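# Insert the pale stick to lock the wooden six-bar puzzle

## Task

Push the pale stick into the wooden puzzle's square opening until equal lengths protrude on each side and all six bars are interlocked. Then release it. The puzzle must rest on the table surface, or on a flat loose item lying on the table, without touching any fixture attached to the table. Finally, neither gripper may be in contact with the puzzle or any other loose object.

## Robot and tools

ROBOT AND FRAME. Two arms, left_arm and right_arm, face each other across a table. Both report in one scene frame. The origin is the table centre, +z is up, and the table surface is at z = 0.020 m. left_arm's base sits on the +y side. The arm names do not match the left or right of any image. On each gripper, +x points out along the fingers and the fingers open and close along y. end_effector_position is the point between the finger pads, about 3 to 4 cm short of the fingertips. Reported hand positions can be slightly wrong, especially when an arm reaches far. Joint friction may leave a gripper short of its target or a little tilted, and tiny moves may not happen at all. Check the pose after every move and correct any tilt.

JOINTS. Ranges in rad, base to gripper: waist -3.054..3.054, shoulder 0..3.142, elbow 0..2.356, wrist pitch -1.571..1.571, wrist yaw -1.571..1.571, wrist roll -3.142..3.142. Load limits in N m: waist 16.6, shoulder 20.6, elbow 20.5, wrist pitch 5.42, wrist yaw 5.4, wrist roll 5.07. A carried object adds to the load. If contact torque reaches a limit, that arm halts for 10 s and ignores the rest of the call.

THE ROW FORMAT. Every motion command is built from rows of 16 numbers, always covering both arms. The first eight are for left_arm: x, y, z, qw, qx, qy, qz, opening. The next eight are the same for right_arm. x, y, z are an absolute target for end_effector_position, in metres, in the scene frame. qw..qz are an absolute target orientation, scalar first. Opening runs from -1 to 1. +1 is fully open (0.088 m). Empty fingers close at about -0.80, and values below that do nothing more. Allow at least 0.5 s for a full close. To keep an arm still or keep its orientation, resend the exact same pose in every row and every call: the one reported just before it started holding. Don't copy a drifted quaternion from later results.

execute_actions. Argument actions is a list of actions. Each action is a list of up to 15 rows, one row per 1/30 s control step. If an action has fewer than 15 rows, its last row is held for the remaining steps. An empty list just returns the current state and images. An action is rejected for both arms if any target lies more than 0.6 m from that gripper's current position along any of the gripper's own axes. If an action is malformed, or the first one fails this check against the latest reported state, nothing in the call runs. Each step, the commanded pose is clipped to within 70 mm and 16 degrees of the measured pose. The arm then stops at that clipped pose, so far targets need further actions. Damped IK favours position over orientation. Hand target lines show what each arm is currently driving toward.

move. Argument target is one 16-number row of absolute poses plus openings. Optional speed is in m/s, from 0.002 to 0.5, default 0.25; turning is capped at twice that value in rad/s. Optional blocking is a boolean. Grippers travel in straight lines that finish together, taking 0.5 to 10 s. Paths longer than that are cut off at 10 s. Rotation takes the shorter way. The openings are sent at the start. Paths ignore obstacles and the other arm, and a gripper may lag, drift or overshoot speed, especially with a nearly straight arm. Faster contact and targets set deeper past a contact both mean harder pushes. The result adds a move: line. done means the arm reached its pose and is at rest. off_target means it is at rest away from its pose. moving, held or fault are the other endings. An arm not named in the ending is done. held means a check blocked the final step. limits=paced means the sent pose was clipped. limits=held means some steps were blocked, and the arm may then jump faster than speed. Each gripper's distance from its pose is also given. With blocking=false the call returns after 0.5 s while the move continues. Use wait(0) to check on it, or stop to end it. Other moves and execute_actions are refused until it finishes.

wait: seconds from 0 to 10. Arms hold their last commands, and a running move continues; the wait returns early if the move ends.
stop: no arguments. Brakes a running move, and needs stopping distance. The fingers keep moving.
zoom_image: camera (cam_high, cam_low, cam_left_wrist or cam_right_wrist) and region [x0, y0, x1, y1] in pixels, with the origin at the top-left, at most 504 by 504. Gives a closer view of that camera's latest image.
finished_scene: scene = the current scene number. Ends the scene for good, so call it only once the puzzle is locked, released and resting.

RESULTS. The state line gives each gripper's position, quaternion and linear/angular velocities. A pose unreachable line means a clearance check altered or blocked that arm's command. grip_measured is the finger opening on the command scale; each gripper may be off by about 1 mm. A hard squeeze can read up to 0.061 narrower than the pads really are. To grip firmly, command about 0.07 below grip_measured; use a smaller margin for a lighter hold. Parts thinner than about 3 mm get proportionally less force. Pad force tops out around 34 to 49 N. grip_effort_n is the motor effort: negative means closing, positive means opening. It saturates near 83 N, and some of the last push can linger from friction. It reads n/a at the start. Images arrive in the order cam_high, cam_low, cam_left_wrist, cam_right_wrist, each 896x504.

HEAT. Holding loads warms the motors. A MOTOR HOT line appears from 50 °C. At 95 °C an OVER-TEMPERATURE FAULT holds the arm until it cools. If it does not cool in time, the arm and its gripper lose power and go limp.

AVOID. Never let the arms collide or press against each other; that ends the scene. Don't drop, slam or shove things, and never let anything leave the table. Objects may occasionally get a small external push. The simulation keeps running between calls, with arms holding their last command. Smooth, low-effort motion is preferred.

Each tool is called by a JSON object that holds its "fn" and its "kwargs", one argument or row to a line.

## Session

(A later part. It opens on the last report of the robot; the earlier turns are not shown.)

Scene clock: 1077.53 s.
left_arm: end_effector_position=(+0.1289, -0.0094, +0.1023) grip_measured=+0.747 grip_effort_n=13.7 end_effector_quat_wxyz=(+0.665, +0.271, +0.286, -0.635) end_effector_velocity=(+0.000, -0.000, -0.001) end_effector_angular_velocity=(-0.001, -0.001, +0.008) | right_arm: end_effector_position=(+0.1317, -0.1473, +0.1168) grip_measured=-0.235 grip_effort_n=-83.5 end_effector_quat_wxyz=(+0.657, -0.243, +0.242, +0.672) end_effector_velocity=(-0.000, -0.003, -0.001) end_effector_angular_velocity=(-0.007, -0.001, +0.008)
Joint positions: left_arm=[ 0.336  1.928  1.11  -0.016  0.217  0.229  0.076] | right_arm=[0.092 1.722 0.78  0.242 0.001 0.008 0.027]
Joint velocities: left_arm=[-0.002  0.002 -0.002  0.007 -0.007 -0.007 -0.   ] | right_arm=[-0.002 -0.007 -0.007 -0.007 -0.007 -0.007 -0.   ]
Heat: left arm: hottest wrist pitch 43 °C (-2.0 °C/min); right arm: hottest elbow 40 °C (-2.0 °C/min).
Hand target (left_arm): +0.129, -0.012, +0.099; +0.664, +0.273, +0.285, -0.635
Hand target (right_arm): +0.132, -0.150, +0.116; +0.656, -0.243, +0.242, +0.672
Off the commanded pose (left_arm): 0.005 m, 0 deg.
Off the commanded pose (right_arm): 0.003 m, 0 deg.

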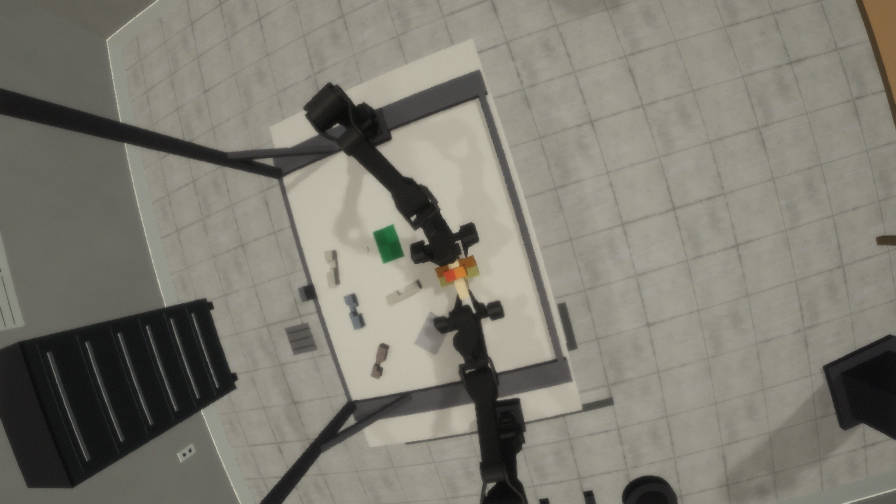

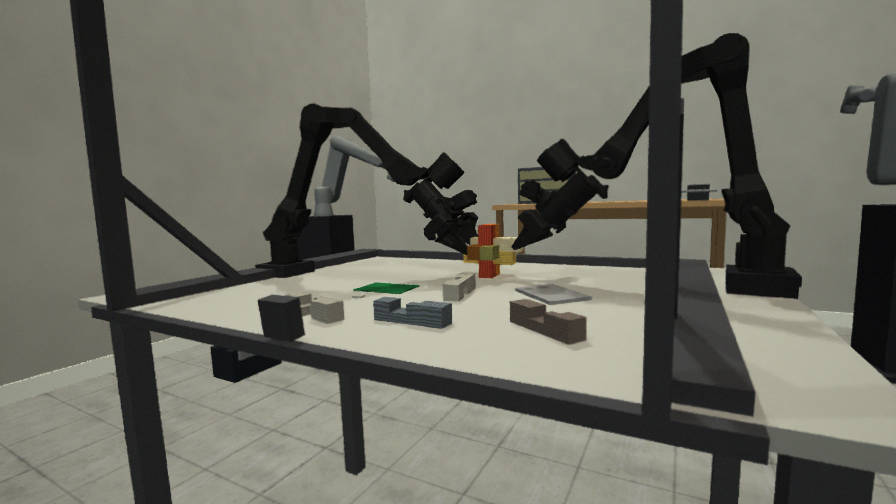

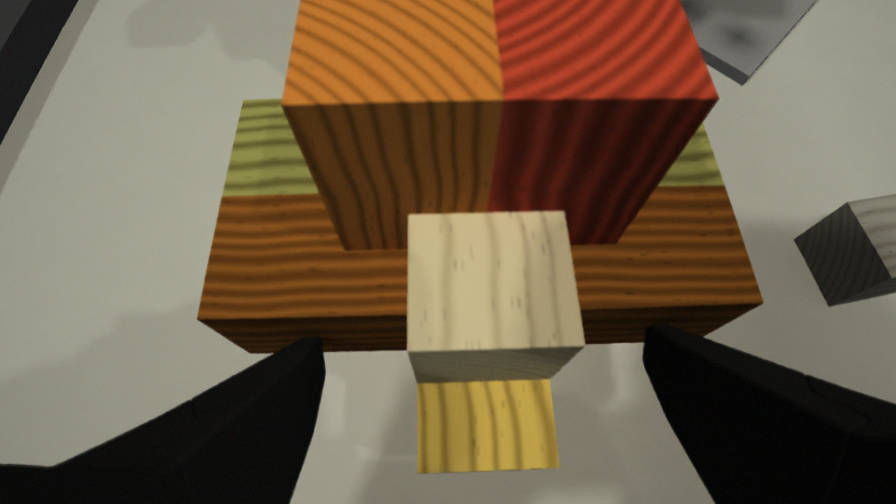

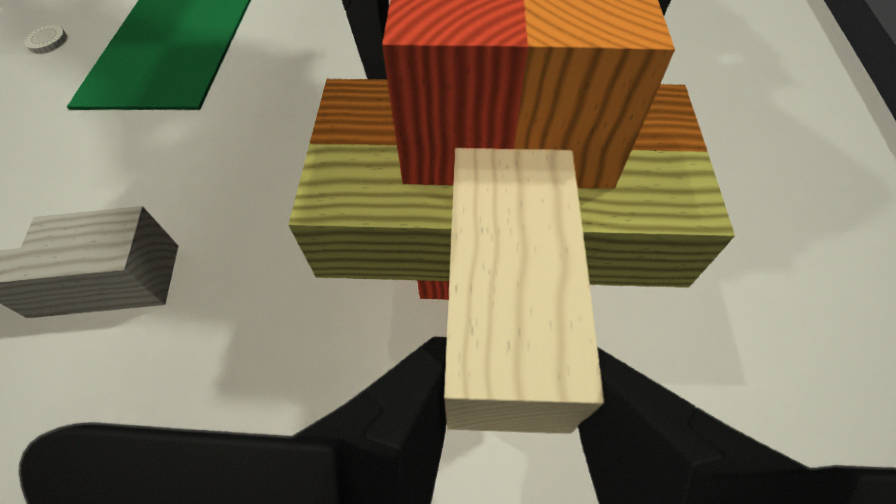

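{"fn": "execute_actions", "kwargs": {
  "actions": [
    [[0.1287,-0.0124,0.0989,0.66370,0.27297,0.28514,-0.63535,0.75,0.1320,-0.1492,0.1166,0.6566,-0.2420,0.2416,0.6722,-0.30],[0.1287,-0.0124,0.0989,0.66370,0.27297,0.28514,-0.63535,0.75,0.1320,-0.1484,0.1167,0.6568,-0.2414,0.2410,0.6724,-0.30],[0.1287,-0.0124,0.0989,0.66370,0.27297,0.28514,-0.63535,0.75,0.1320,-0.1476,0.1168,0.6571,-0.2408,0.2405,0.6727,-0.30],[0.1287,-0.0124,0.0989,0.66370,0.27297,0.28514,-0.63535,0.75,0.1320,-0.1468,0.1169,0.6571,-0.2408,0.2405,0.6727,-0.30],[0.1287,-0.0124,0.0989,0.66370,0.27297,0.28514,-0.63535,0.75,0.1320,-0.1461,0.1170,0.6571,-0.2408,0.2405,0.6727,-0.30],[0.1287,-0.0124,0.0989,0.66370,0.27297,0.28514,-0.63535,0.75,0.1320,-0.1455,0.1170,0.6571,-0.2408,0.2405,0.6727,-0.30],[0.1287,-0.0124,0.0989,0.66370,0.27297,0.28514,-0.63535,0.75,0.1320,-0.1450,0.1170,0.6571,-0.2408,0.2405,0.6727,-0.30],[0.1287,-0.0124,0.0989,0.66370,0.27297,0.28514,-0.63535,0.75,0.1319,-0.1445,0.1170,0.6571,-0.2408,0.2405,0.6727,-0.30],[0.1287,-0.0124,0.0989,0.66370,0.27297,0.28514,-0.63535,0.75,0.1319,-0.1440,0.1170,0.6571,-0.2408,0.2405,0.6727,-0.30],[0.1287,-0.0124,0.0989,0.66370,0.27297,0.28514,-0.63535,0.75,0.1319,-0.1435,0.1171,0.6571,-0.2408,0.2405,0.6727,-0.30],[0.1287,-0.0124,0.0989,0.66370,0.27297,0.28514,-0.63535,0.75,0.1319,-0.1430,0.1171,0.6571,-0.2408,0.2405,0.6727,-0.30],[0.1287,-0.0124,0.0989,0.66370,0.27297,0.28514,-0.63535,0.75,0.1319,-0.1425,0.1171,0.6571,-0.2408,0.2405,0.6727,-0.30],[0.1287,-0.0124,0.0989,0.66370,0.27297,0.28514,-0.63535,0.75,0.1319,-0.1420,0.1171,0.6571,-0.2408,0.2405,0.6727,-0.30],[0.1287,-0.0124,0.0989,0.66370,0.27297,0.28514,-0.63535,0.75,0.1319,-0.1415,0.1172,0.6571,-0.2408,0.2405,0.6727,-0.30],[0.1287,-0.0124,0.0989,0.66370,0.27297,0.28514,-0.63535,0.75,0.1319,-0.1410,0.1172,0.6571,-0.2408,0.2405,0.6727,-0.30]]
  ]
}}

Scene clock: 1107.63 s.
left_arm: end_effector_position=(+0.1289, -0.0094, +0.1023) grip_measured=+0.747 grip_effort_n=13.7 end_effector_quat_wxyz=(+0.665, +0.271, +0.286, -0.635) end_effector_velocity=(-0.002, +0.004, -0.006) end_effector_angular_velocity=(+0.031, -0.001, +0.013) | right_arm: end_effector_position=(+0.1316, -0.1468, +0.1169) grip_measured=-0.235 grip_effort_n=-83.5 end_effector_quat_wxyz=(+0.657, -0.243, +0.241, +0.672) end_effector_velocity=(-0.000, +0.005, +0.001) end_effector_angular_velocity=(+0.008, -0.012, +0.017)
Joint positions: left_arm=[ 0.336  1.928  1.11  -0.016  0.217  0.229  0.076] | right_arm=[0.092 1.723 0.78  0.245 0.001 0.008 0.027]
Joint velocities: left_arm=[-0.007  0.002 -0.002 -0.022 -0.022 -0.007 -0.   ] | right_arm=[-0.002  0.017  0.017  0.007 -0.007 -0.022  0.   ]
Heat: left arm: hottest wrist pitch 43 °C (+0.0 °C/min); right arm: hottest wrist pitch 40 °C (+0.0 °C/min).
Hand target (left_arm): +0.129, -0.012, +0.099; +0.664, +0.273, +0.285, -0.635
Hand target (right_arm): +0.132, -0.141, +0.117; +0.657, -0.241, +0.240, +0.673
Off the commanded pose (left_arm): 0.005 m, 0 deg.
Off the commanded pose (right_arm): 0.006 m, 0 deg.

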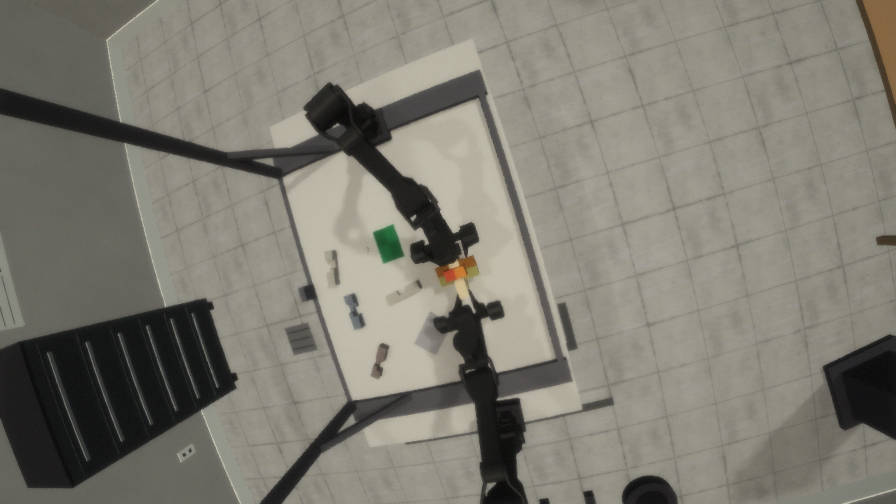

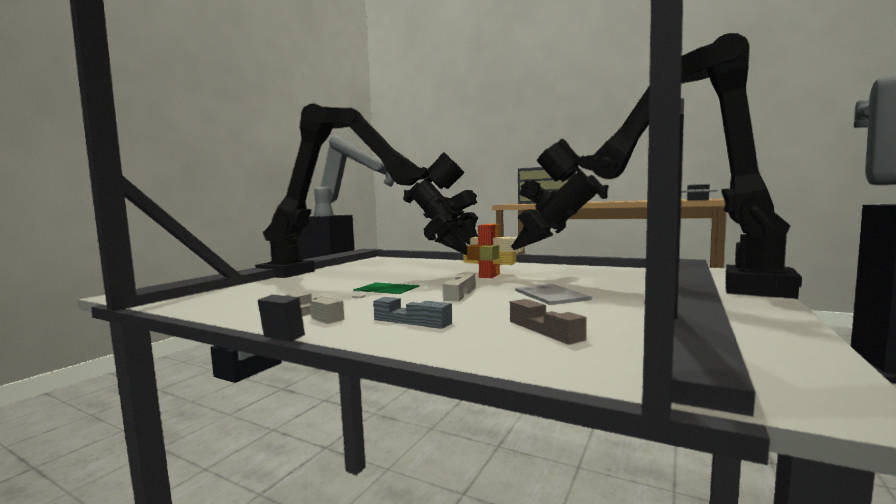

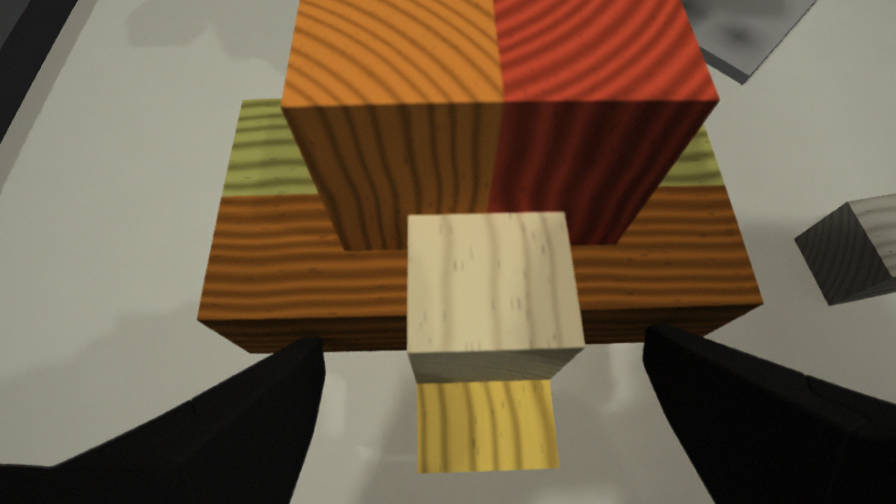

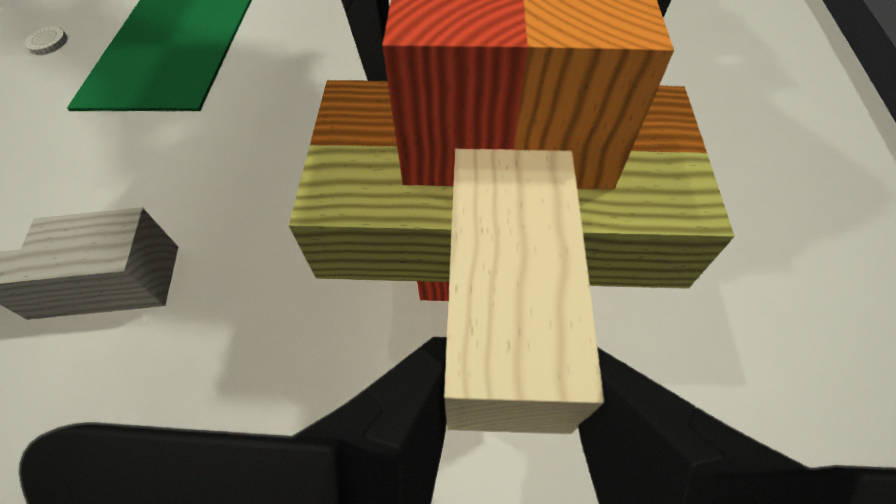

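{"fn": "execute_actions", "kwargs": {
  "actions": [
    [[0.1287,-0.0124,0.0989,0.66370,0.27297,0.28514,-0.63535,0.75,0.1319,-0.1406,0.1172,0.6571,-0.2407,0.2403,0.6727,-0.30],[0.1287,-0.0124,0.0989,0.66370,0.27297,0.28514,-0.63535,0.75,0.1319,-0.1402,0.1173,0.6572,-0.2405,0.2401,0.6728,-0.30],[0.1287,-0.0124,0.0989,0.66370,0.27297,0.28514,-0.63535,0.75,0.1318,-0.1398,0.1173,0.6572,-0.2403,0.2400,0.6728,-0.30],[0.1287,-0.0124,0.0989,0.66370,0.27297,0.28514,-0.63535,0.75,0.1318,-0.1394,0.1174,0.6573,-0.2402,0.2398,0.6729,-0.30],[0.1287,-0.0124,0.0989,0.66370,0.27297,0.28514,-0.63535,0.75,0.1318,-0.1390,0.1174,0.6573,-0.2400,0.2396,0.6729,-0.30],[0.1287,-0.0124,0.0989,0.66370,0.27297,0.28514,-0.63535,0.75,0.1318,-0.1386,0.1175,0.6574,-0.2398,0.2395,0.6730,-0.30],[0.1287,-0.0124,0.0989,0.66370,0.27297,0.28514,-0.63535,0.75,0.1318,-0.1382,0.1175,0.6575,-0.2397,0.2393,0.6731,-0.30],[0.1287,-0.0124,0.0989,0.66370,0.27297,0.28514,-0.63535,0.75,0.1318,-0.1378,0.1176,0.6575,-0.2395,0.2391,0.6731,-0.30],[0.1287,-0.0124,0.0989,0.66370,0.27297,0.28514,-0.63535,0.75,0.1318,-0.1374,0.1176,0.6576,-0.2393,0.2390,0.6732,-0.30],[0.1287,-0.0124,0.0989,0.66370,0.27297,0.28514,-0.63535,0.75,0.1318,-0.1370,0.1177,0.6576,-0.2392,0.2388,0.6732,-0.30],[0.1287,-0.0124,0.0989,0.66370,0.27297,0.28514,-0.63535,0.75,0.1318,-0.1366,0.1177,0.6577,-0.2390,0.2387,0.6733,-0.30],[0.1287,-0.0124,0.0989,0.66370,0.27297,0.28514,-0.63535,0.75,0.1318,-0.1362,0.1178,0.6578,-0.2388,0.2385,0.6734,-0.30],[0.1287,-0.0124,0.0989,0.66370,0.27297,0.28514,-0.63535,0.75,0.1318,-0.1358,0.1178,0.6578,-0.2387,0.2383,0.6734,-0.30],[0.1287,-0.0124,0.0989,0.66370,0.27297,0.28514,-0.63535,0.75,0.1318,-0.1354,0.1178,0.6579,-0.2385,0.2382,0.6735,-0.30],[0.1287,-0.0124,0.0989,0.66370,0.27297,0.28514,-0.63535,0.75,0.1318,-0.1350,0.1178,0.6579,-0.2385,0.2382,0.6735,-0.30]]
  ]
}}

Scene clock: 1116.43 s.
left_arm: end_effector_position=(+0.1289, -0.0089, +0.1019) grip_measured=+0.747 grip_effort_n=13.7 end_effector_quat_wxyz=(+0.664, +0.271, +0.287, -0.635) end_effector_velocity=(+0.002, -0.000, +0.001) end_effector_angular_velocity=(-0.001, -0.013, +0.018) | right_arm: end_effector_position=(+0.1316, -0.1449, +0.1165) grip_measured=-0.235 grip_effort_n=-83.5 end_effector_quat_wxyz=(+0.657, -0.243, +0.242, +0.672) end_effector_velocity=(-0.000, +0.007, -0.001) end_effector_angular_velocity=(-0.012, +0.010, -0.002)
Joint positions: left_arm=[ 0.336  1.928  1.11  -0.019  0.217  0.229  0.076] | right_arm=[0.092 1.73  0.789 0.242 0.001 0.008 0.027]
Joint velocities: left_arm=[-0.002 -0.002 -0.002  0.007 -0.022 -0.007 -0.001] | right_arm=[-0.002  0.027  0.037 -0.022 -0.007  0.007 -0.   ]
Heat: left arm: hottest wrist pitch 43 °C (+0.0 °C/min); right arm: hottest wrist pitch 40 °C (+0.0 °C/min).
Hand target (left_arm): +0.129, -0.012, +0.099; +0.664, +0.273, +0.285, -0.635
Hand target (right_arm): +0.132, -0.136, +0.118; +0.658, -0.239, +0.238, +0.673
Off the commanded pose (left_arm): 0.005 m, 0 deg.
Off the commanded pose (right_arm): 0.010 m, 1 deg.

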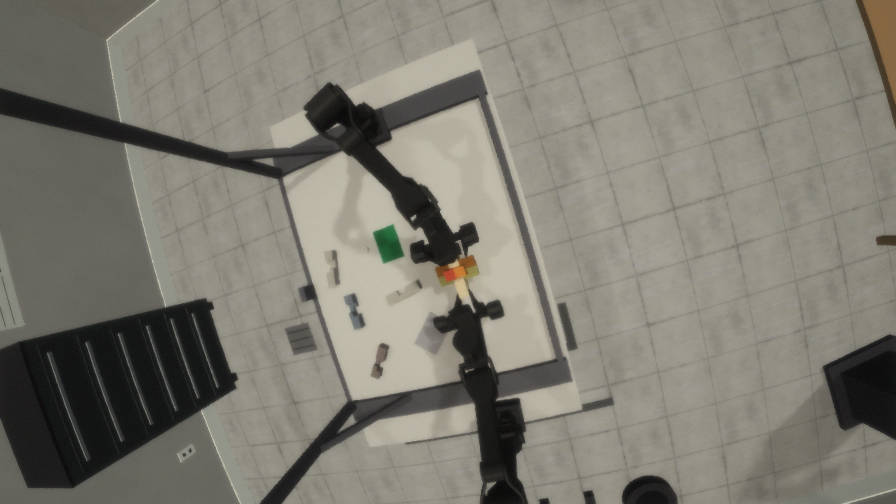

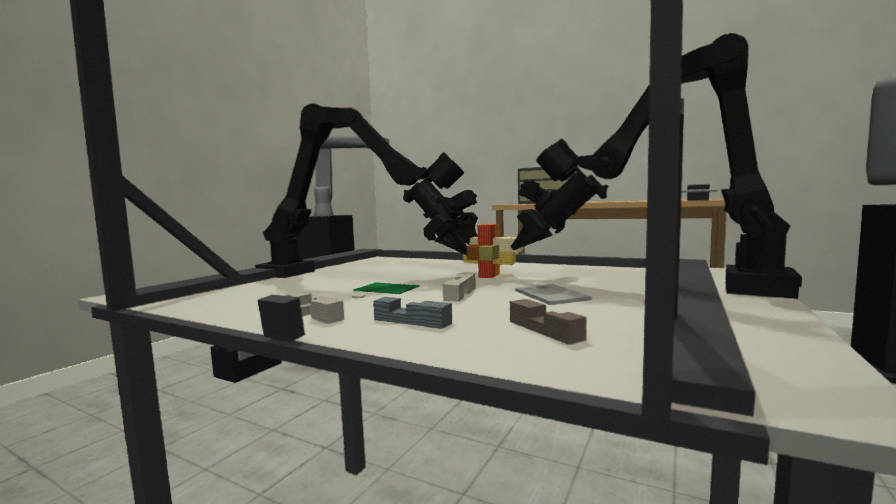

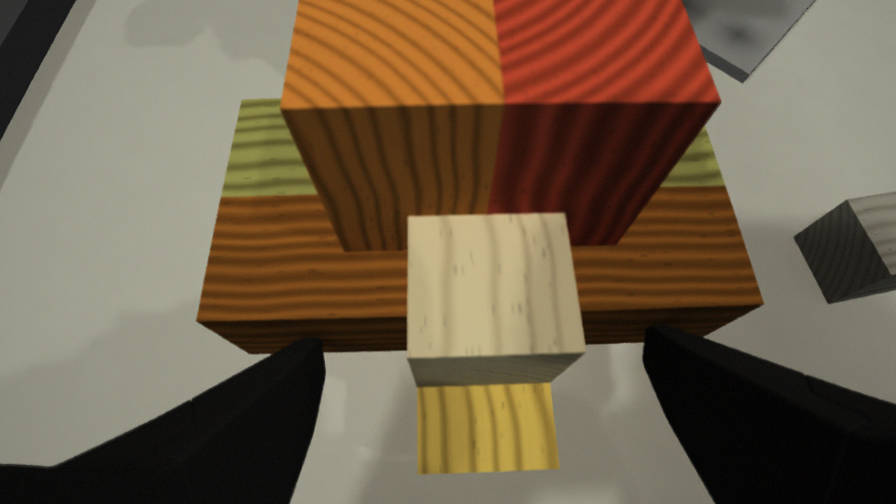

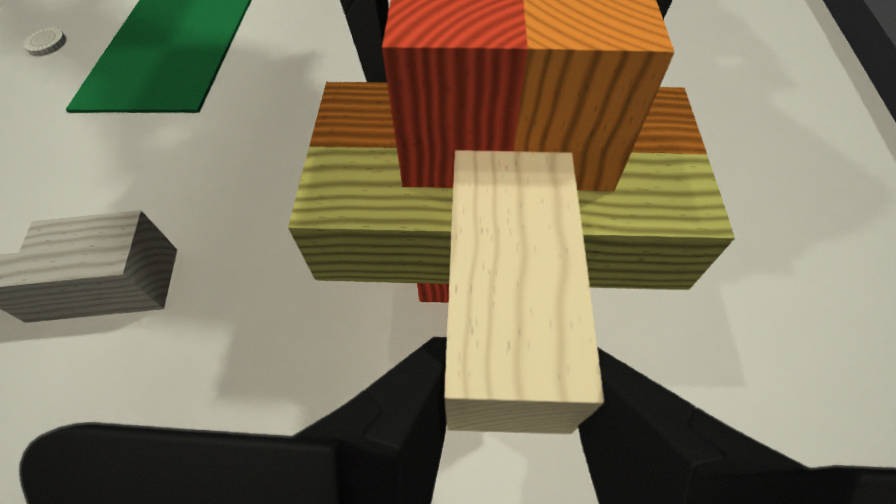

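{"fn": "execute_actions", "kwargs": {
  "actions": []
}}

Scene clock: 1117.53 s.
left_arm: end_effector_position=(+0.1289, -0.0089, +0.1019) grip_measured=+0.747 grip_effort_n=13.3 end_effector_quat_wxyz=(+0.664, +0.271, +0.287, -0.635) end_effector_velocity=(+0.001, +0.002, -0.001) end_effector_angular_velocity=(+0.012, +0.002, +0.028) | right_arm: end_effector_position=(+0.1316, -0.1439, +0.1165) grip_measured=-0.235 grip_effort_n=-83.5 end_effector_quat_wxyz=(+0.657, -0.243, +0.242, +0.672) end_effector_velocity=(+0.004, -0.004, -0.006) end_effector_angular_velocity=(-0.027, +0.000, -0.018)
Joint positions: left_arm=[ 0.336  1.928  1.11  -0.019  0.217  0.229  0.076] | right_arm=[0.092 1.734 0.793 0.242 0.001 0.008 0.027]
Joint velocities: left_arm=[-0.002 -0.002 -0.002 -0.007 -0.022 -0.022 -0.   ] | right_arm=[-0.007  0.002 -0.002 -0.022  0.007  0.007 -0.   ]
Heat: left arm: hottest wrist pitch 43 °C (+0.0 °C/min); right arm: hottest wrist pitch 40 °C (+0.0 °C/min).
Hand target (left_arm): +0.129, -0.012, +0.099; +0.664, +0.273, +0.285, -0.635
Hand target (right_arm): +0.132, -0.136, +0.118; +0.658, -0.239, +0.238, +0.673
Off the commanded pose (left_arm): 0.005 m, 0 deg.
Off the commanded pose (right_arm): 0.009 m, 1 deg.

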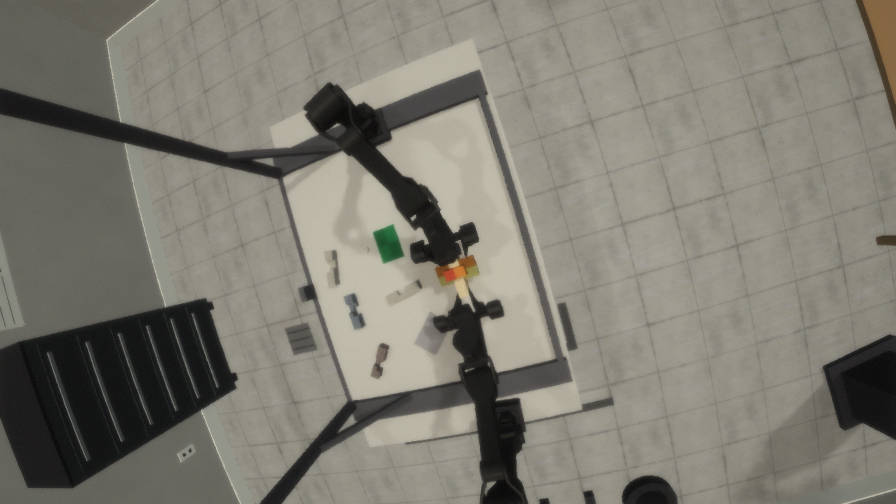

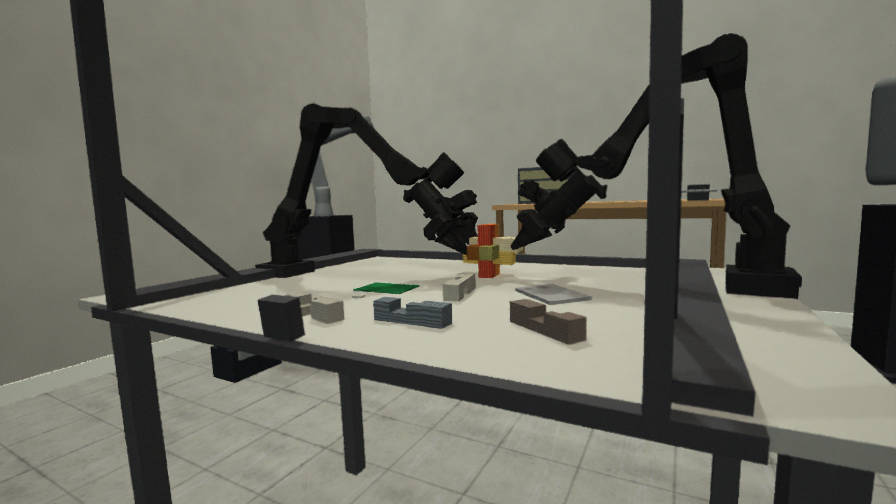

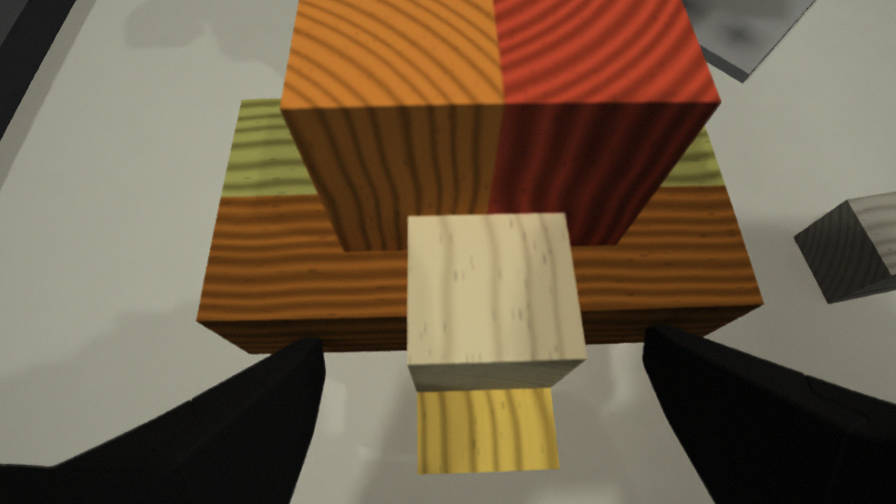

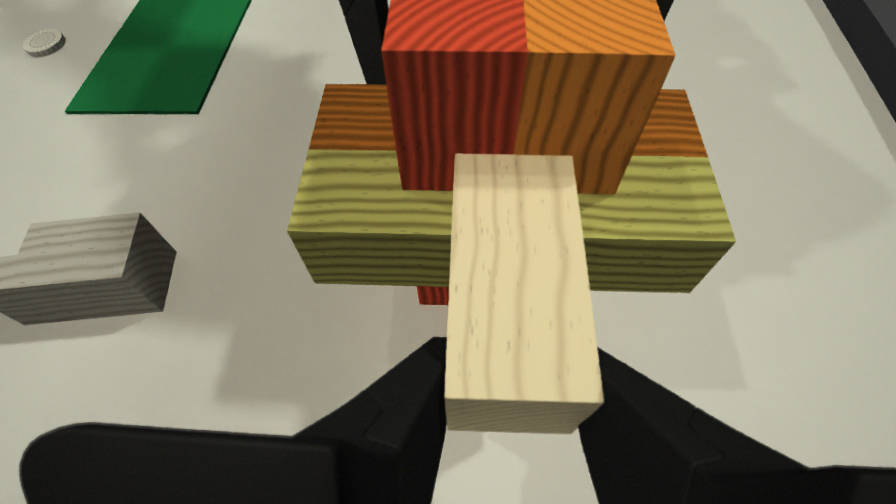

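{"fn": "execute_actions", "kwargs": {
  "actions": []
}}

Scene clock: 1126.30 s.
left_arm: end_effector_position=(+0.1289, -0.0089, +0.1019) grip_measured=+0.747 grip_effort_n=13.7 end_effector_quat_wxyz=(+0.664, +0.271, +0.287, -0.635) end_effector_velocity=(+0.002, +0.001, +0.001) end_effector_angular_velocity=(+0.004, +0.001, +0.013) | right_arm: end_effector_position=(+0.1316, -0.1439, +0.1165) grip_measured=-0.235 grip_effort_n=-83.5 end_effector_quat_wxyz=(+0.657, -0.243, +0.242, +0.672) end_effector_velocity=(-0.000, +0.000, +0.001) end_effector_angular_velocity=(+0.007, +0.011, -0.002)
Joint positions: left_arm=[ 0.336  1.928  1.11  -0.019  0.217  0.229  0.076] | right_arm=[0.092 1.734 0.793 0.242 0.001 0.008 0.027]
Joint velocities: left_arm=[ 0.002 -0.002  0.002 -0.007 -0.007 -0.007 -0.   ] | right_arm=[-0.002 -0.002 -0.002  0.007 -0.007  0.007 -0.   ]
Heat: left arm: hottest wrist pitch 43 °C (+0.0 °C/min); right arm: hottest wrist pitch 41 °C (+1.0 °C/min).
Hand target (left_arm): +0.129, -0.012, +0.099; +0.664, +0.273, +0.285, -0.635
Hand target (right_arm): +0.132, -0.136, +0.118; +0.658, -0.239, +0.238, +0.673
Off the commanded pose (left_arm): 0.005 m, 0 deg.
Off the commanded pose (right_arm): 0.009 m, 1 deg.

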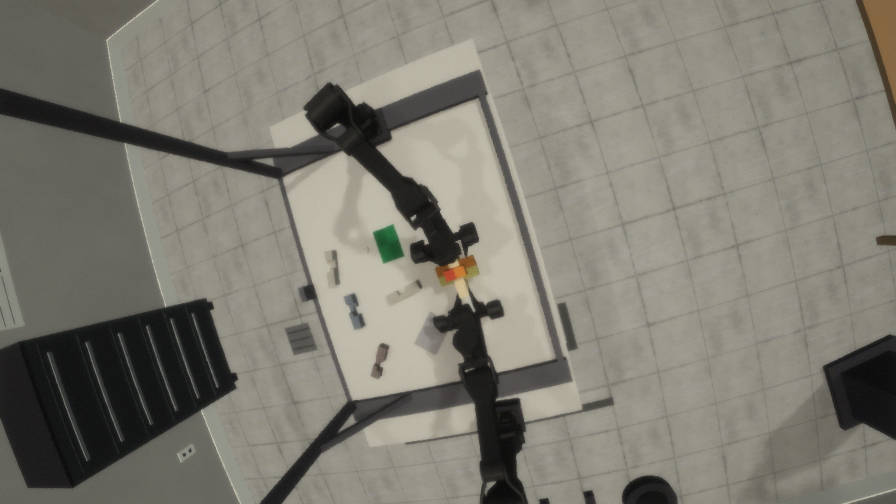

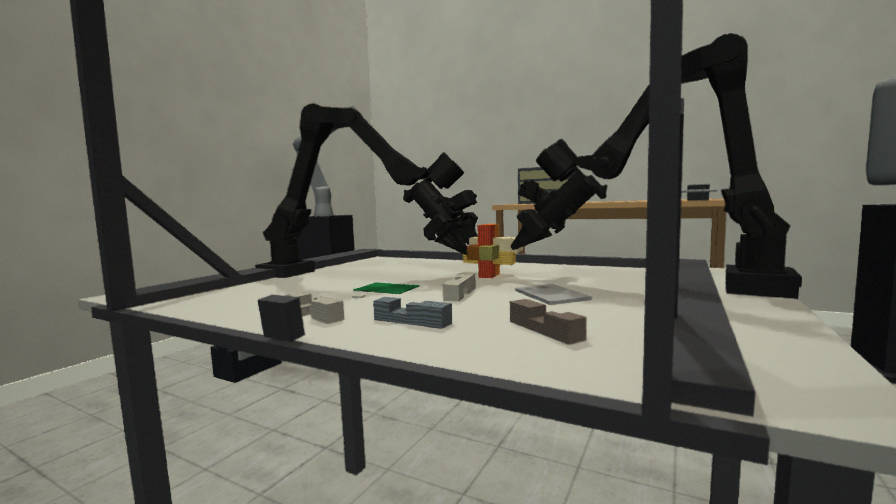

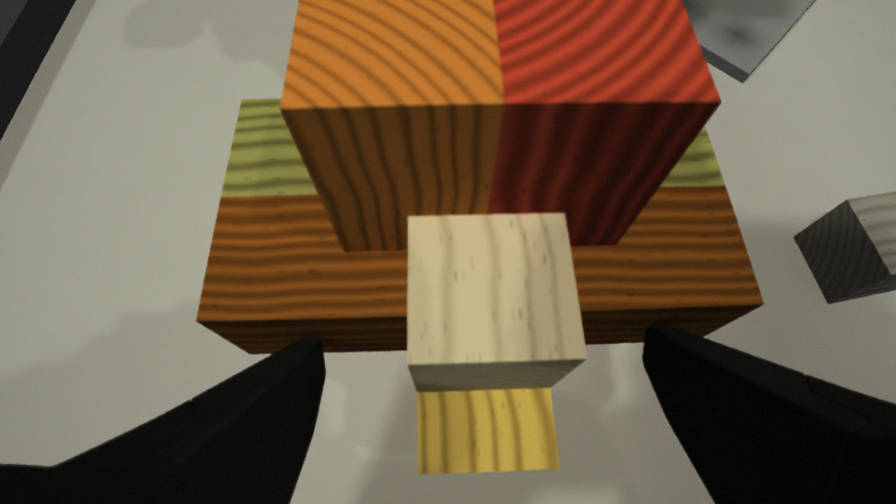

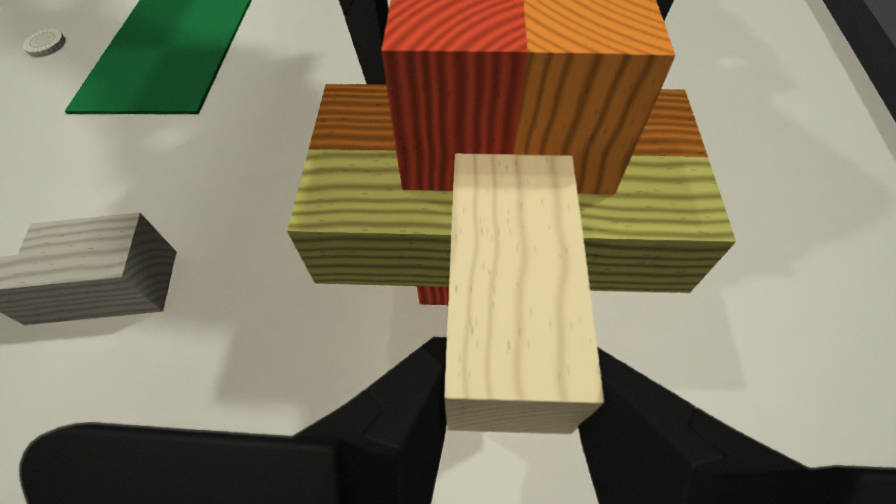

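{"fn": "execute_actions", "kwargs": {
  "actions": [
    [[0.1287,-0.0124,0.0989,0.66370,0.27297,0.28514,-0.63535,0.75,0.1318,-0.1370,0.1180,0.6581,-0.2379,0.2376,0.6737,-0.30],[0.1287,-0.0124,0.0989,0.66370,0.27297,0.28514,-0.63535,0.75,0.1318,-0.1370,0.1181,0.6583,-0.2373,0.2371,0.6739,-0.30],[0.1287,-0.0124,0.0989,0.66370,0.27297,0.28514,-0.63535,0.75,0.1318,-0.1368,0.1182,0.6585,-0.2367,0.2365,0.6741,-0.30],[0.1287,-0.0124,0.0989,0.66370,0.27297,0.28514,-0.63535,0.75,0.1318,-0.1366,0.1183,0.6587,-0.2361,0.2359,0.6743,-0.30],[0.1287,-0.0124,0.0989,0.66370,0.27297,0.28514,-0.63535,0.75,0.1318,-0.1364,0.1184,0.6587,-0.2361,0.2359,0.6743,-0.30],[0.1287,-0.0124,0.0989,0.66370,0.27297,0.28514,-0.63535,0.75,0.1318,-0.1362,0.1185,0.6587,-0.2361,0.2359,0.6743,-0.30],[0.1287,-0.0124,0.0989,0.66370,0.27297,0.28514,-0.63535,0.75,0.1318,-0.1360,0.1185,0.6587,-0.2361,0.2359,0.6743,-0.30],[0.1287,-0.0124,0.0989,0.66370,0.27297,0.28514,-0.63535,0.75,0.1318,-0.1358,0.1185,0.6587,-0.2361,0.2359,0.6743,-0.30],[0.1287,-0.0124,0.0989,0.66370,0.27297,0.28514,-0.63535,0.75,0.1318,-0.1356,0.1185,0.6587,-0.2361,0.2359,0.6743,-0.30],[0.1287,-0.0124,0.0989,0.66370,0.27297,0.28514,-0.63535,0.75,0.1318,-0.1354,0.1185,0.6587,-0.2361,0.2359,0.6743,-0.30],[0.1287,-0.0124,0.0989,0.66370,0.27297,0.28514,-0.63535,0.75,0.1318,-0.1352,0.1185,0.6587,-0.2361,0.2359,0.6743,-0.30],[0.1287,-0.0124,0.0989,0.66370,0.27297,0.28514,-0.63535,0.75,0.1318,-0.1350,0.1185,0.6587,-0.2361,0.2359,0.6743,-0.30]]
  ]
}}

Scene clock: 1135.87 s.
left_arm: end_effector_position=(+0.1288, -0.0088, +0.1018) grip_measured=+0.747 grip_effort_n=13.7 end_effector_quat_wxyz=(+0.664, +0.271, +0.287, -0.635) end_effector_velocity=(-0.002, -0.001, -0.001) end_effector_angular_velocity=(-0.005, +0.019, +0.009) | right_arm: end_effector_position=(+0.1315, -0.1433, +0.1170) grip_measured=-0.235 grip_effort_n=-83.5 end_effector_quat_wxyz=(+0.657, -0.242, +0.240, +0.672) end_effector_velocity=(-0.004, -0.004, -0.004) end_effector_angular_velocity=(-0.022, +0.008, +0.024)
Joint positions: left_arm=[ 0.336  1.928  1.11  -0.02   0.217  0.229  0.076] | right_arm=[0.092 1.735 0.793 0.246 0.001 0.008 0.027]
Joint velocities: left_arm=[-0.002  0.002 -0.002  0.007  0.007 -0.022 -0.   ] | right_arm=[ 0.002 -0.002 -0.002 -0.022 -0.022 -0.007 -0.   ]
Heat: left arm: hottest wrist pitch 43 °C (+0.0 °C/min); right arm: hottest wrist pitch 42 °C (+2.0 °C/min).
Hand target (left_arm): +0.129, -0.012, +0.099; +0.664, +0.273, +0.285, -0.635
Hand target (right_arm): +0.132, -0.135, +0.119; +0.659, -0.236, +0.236, +0.674
Off the commanded pose (left_arm): 0.005 m, 0 deg.
Off the commanded pose (right_arm): 0.008 m, 1 deg.

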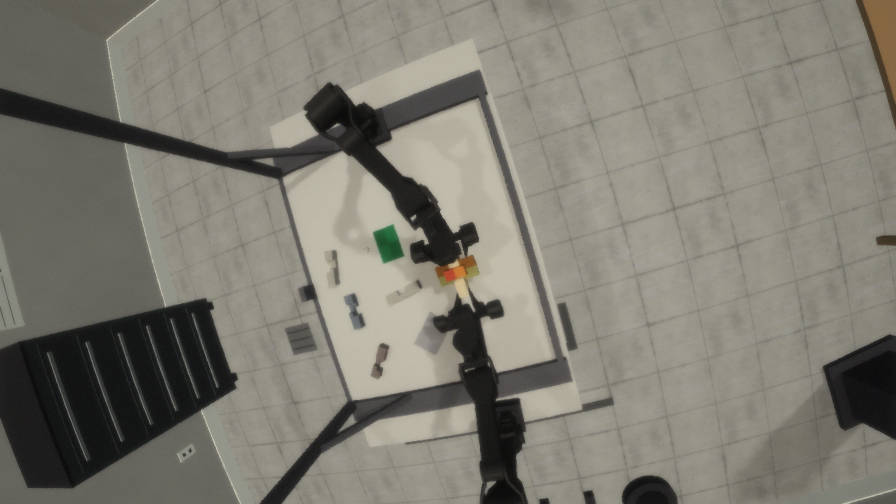

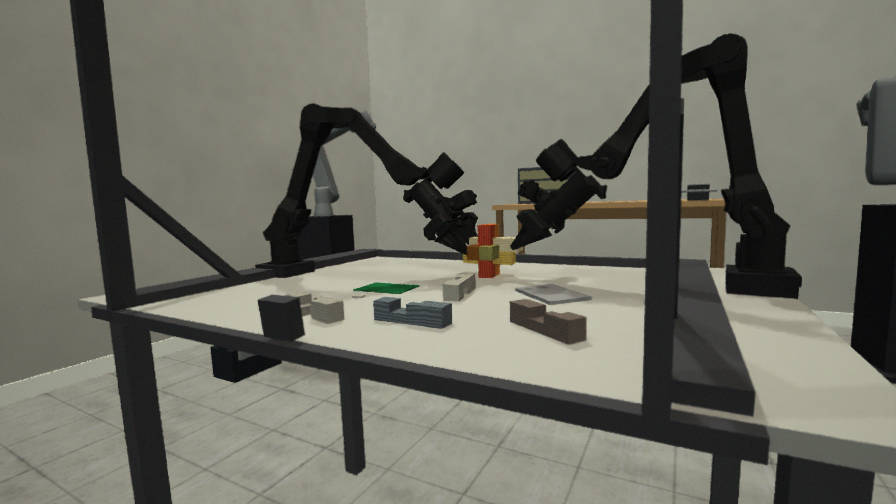

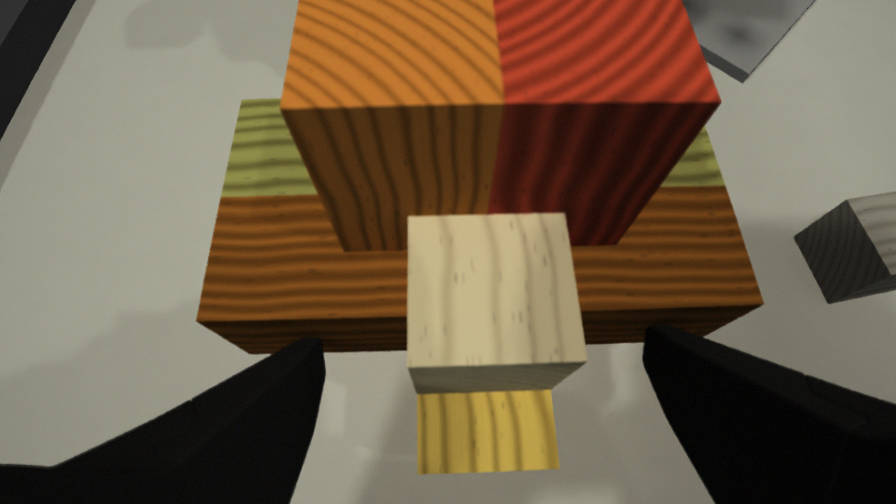

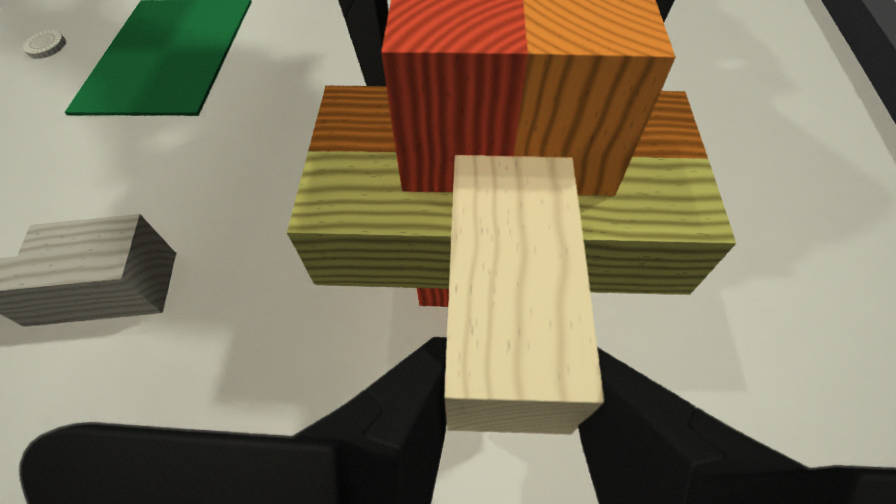

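{"fn": "execute_actions", "kwargs": {
  "actions": [
    [[0.1287,-0.0110,0.0995,0.66370,0.27297,0.28514,-0.63535,0.75,0.1318,-0.1370,0.1184,0.6587,-0.2361,0.2359,0.6743,-0.30],[0.1287,-0.0095,0.1000,0.66370,0.27297,0.28514,-0.63535,0.75,0.1318,-0.1385,0.1183,0.6585,-0.2367,0.2365,0.6741,-0.30],[0.1287,-0.0080,0.1008,0.66370,0.27297,0.28514,-0.63535,0.75,0.1318,-0.1398,0.1182,0.6583,-0.2373,0.2371,0.6739,-0.30],[0.1287,-0.0066,0.1016,0.66370,0.27297,0.28514,-0.63535,0.75,0.1318,-0.1408,0.1181,0.6581,-0.2379,0.2376,0.6737,-0.30],[0.1287,-0.0054,0.1026,0.66370,0.27297,0.28514,-0.63535,0.75,0.1318,-0.1412,0.1180,0.6579,-0.2385,0.2382,0.6735,-0.30],[0.1287,-0.0044,0.1038,0.66370,0.27297,0.28514,-0.63535,0.75,0.1318,-0.1412,0.1180,0.6579,-0.2385,0.2382,0.6735,-0.30],[0.1287,-0.0036,0.1050,0.66370,0.27297,0.28514,-0.63535,0.75,0.1318,-0.1412,0.1180,0.6579,-0.2385,0.2382,0.6735,-0.30],[0.1287,-0.0030,0.1063,0.66370,0.27297,0.28514,-0.63535,0.75,0.1318,-0.1412,0.1180,0.6579,-0.2385,0.2382,0.6735,-0.30],[0.1287,-0.0026,0.1076,0.66370,0.27297,0.28514,-0.63535,0.75,0.1318,-0.1412,0.1180,0.6579,-0.2385,0.2382,0.6735,-0.30],[0.1287,-0.0024,0.1089,0.66370,0.27297,0.28514,-0.63535,0.75,0.1318,-0.1412,0.1180,0.6579,-0.2385,0.2382,0.6735,-0.30],[0.1287,-0.0024,0.1102,0.66370,0.27297,0.28514,-0.63535,0.75,0.1318,-0.1412,0.1180,0.6579,-0.2385,0.2382,0.6735,-0.30],[0.1287,-0.0024,0.1114,0.66370,0.27297,0.28514,-0.63535,0.75,0.1318,-0.1412,0.1180,0.6579,-0.2385,0.2382,0.6735,-0.30],[0.1287,-0.0024,0.1125,0.66370,0.27297,0.28514,-0.63535,0.75,0.1318,-0.1412,0.1180,0.6579,-0.2385,0.2382,0.6735,-0.30],[0.1287,-0.0024,0.1134,0.66370,0.27297,0.28514,-0.63535,0.75,0.1318,-0.1412,0.1180,0.6579,-0.2385,0.2382,0.6735,-0.30],[0.1287,-0.0024,0.1140,0.66370,0.27297,0.28514,-0.63535,0.75,0.1318,-0.1412,0.1180,0.6579,-0.2385,0.2382,0.6735,-0.30]]
  ]
}}

Scene clock: 1180.67 s.
left_arm: end_effector_position=(+0.1279, -0.0036, +0.1052) grip_measured=+0.747 grip_effort_n=13.7 end_effector_quat_wxyz=(+0.662, +0.275, +0.291, -0.634) end_effector_velocity=(-0.003, +0.013, +0.020) end_effector_angular_velocity=(+0.031, -0.011, +0.007) | right_arm: end_effector_position=(+0.1315, -0.1428, +0.1176) grip_measured=-0.235 grip_effort_n=-83.5 end_effector_quat_wxyz=(+0.657, -0.241, +0.239, +0.673) end_effector_velocity=(-0.002, -0.004, -0.004) end_effector_angular_velocity=(-0.022, +0.019, +0.010)
Joint positions: left_arm=[ 0.339  1.907  1.104 -0.047  0.217  0.233  0.076] | right_arm=[0.092 1.735 0.793 0.25  0.001 0.008 0.027]
Joint velocities: left_arm=[-0.002 -0.081  0.002 -0.11  -0.022  0.007 -0.   ] | right_arm=[-0.002 -0.002 -0.002 -0.022 -0.022  0.007 -0.   ]
Heat: left arm: hottest wrist pitch 45 °C (+2.0 °C/min); right arm: hottest wrist pitch 47 °C (+7.0 °C/min).
Hand target (left_arm): +0.129, -0.003, +0.114; +0.664, +0.273, +0.285, -0.635
Hand target (right_arm): +0.132, -0.141, +0.118; +0.658, -0.238, +0.238, +0.674
Off the commanded pose (left_arm): 0.009 m, 1 deg.
Off the commanded pose (right_arm): 0.002 m, 0 deg.

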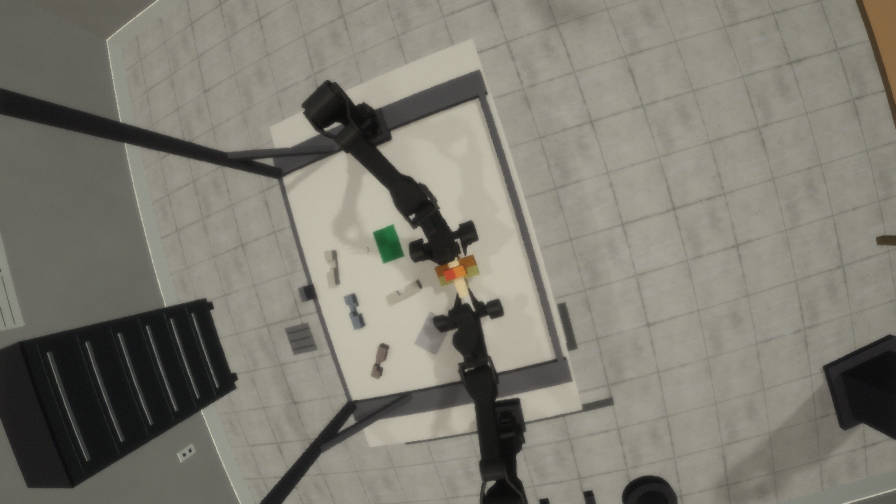

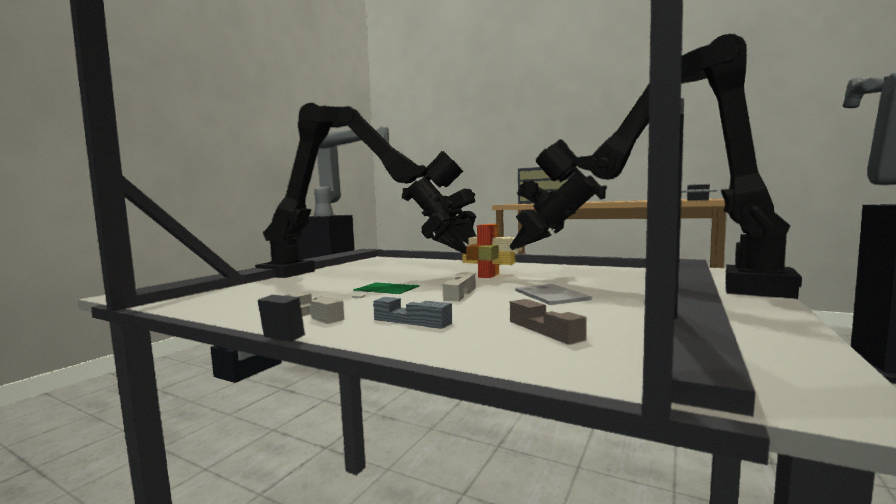

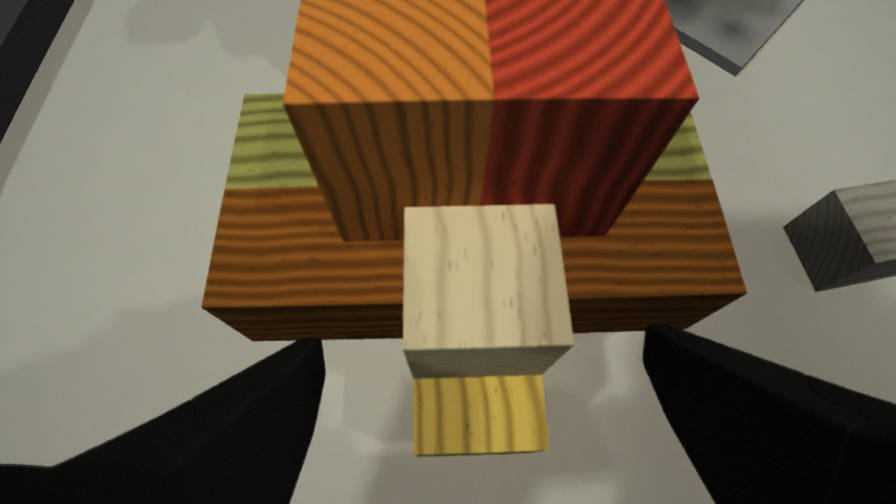

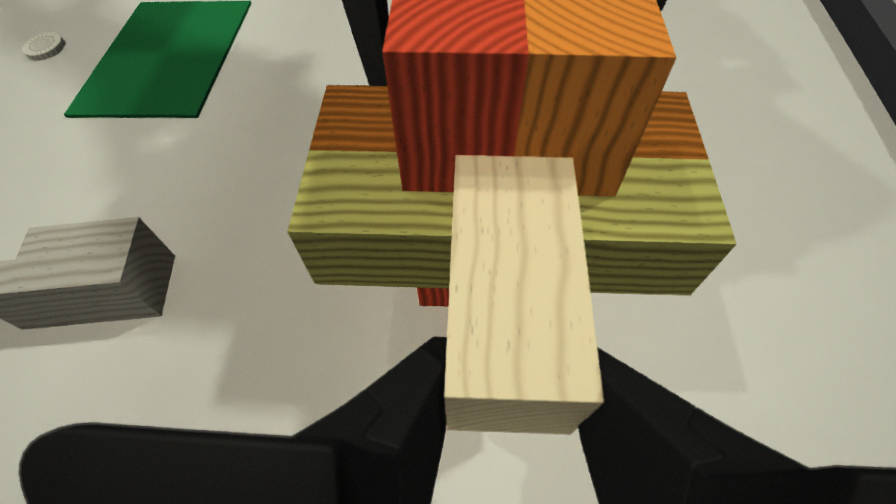

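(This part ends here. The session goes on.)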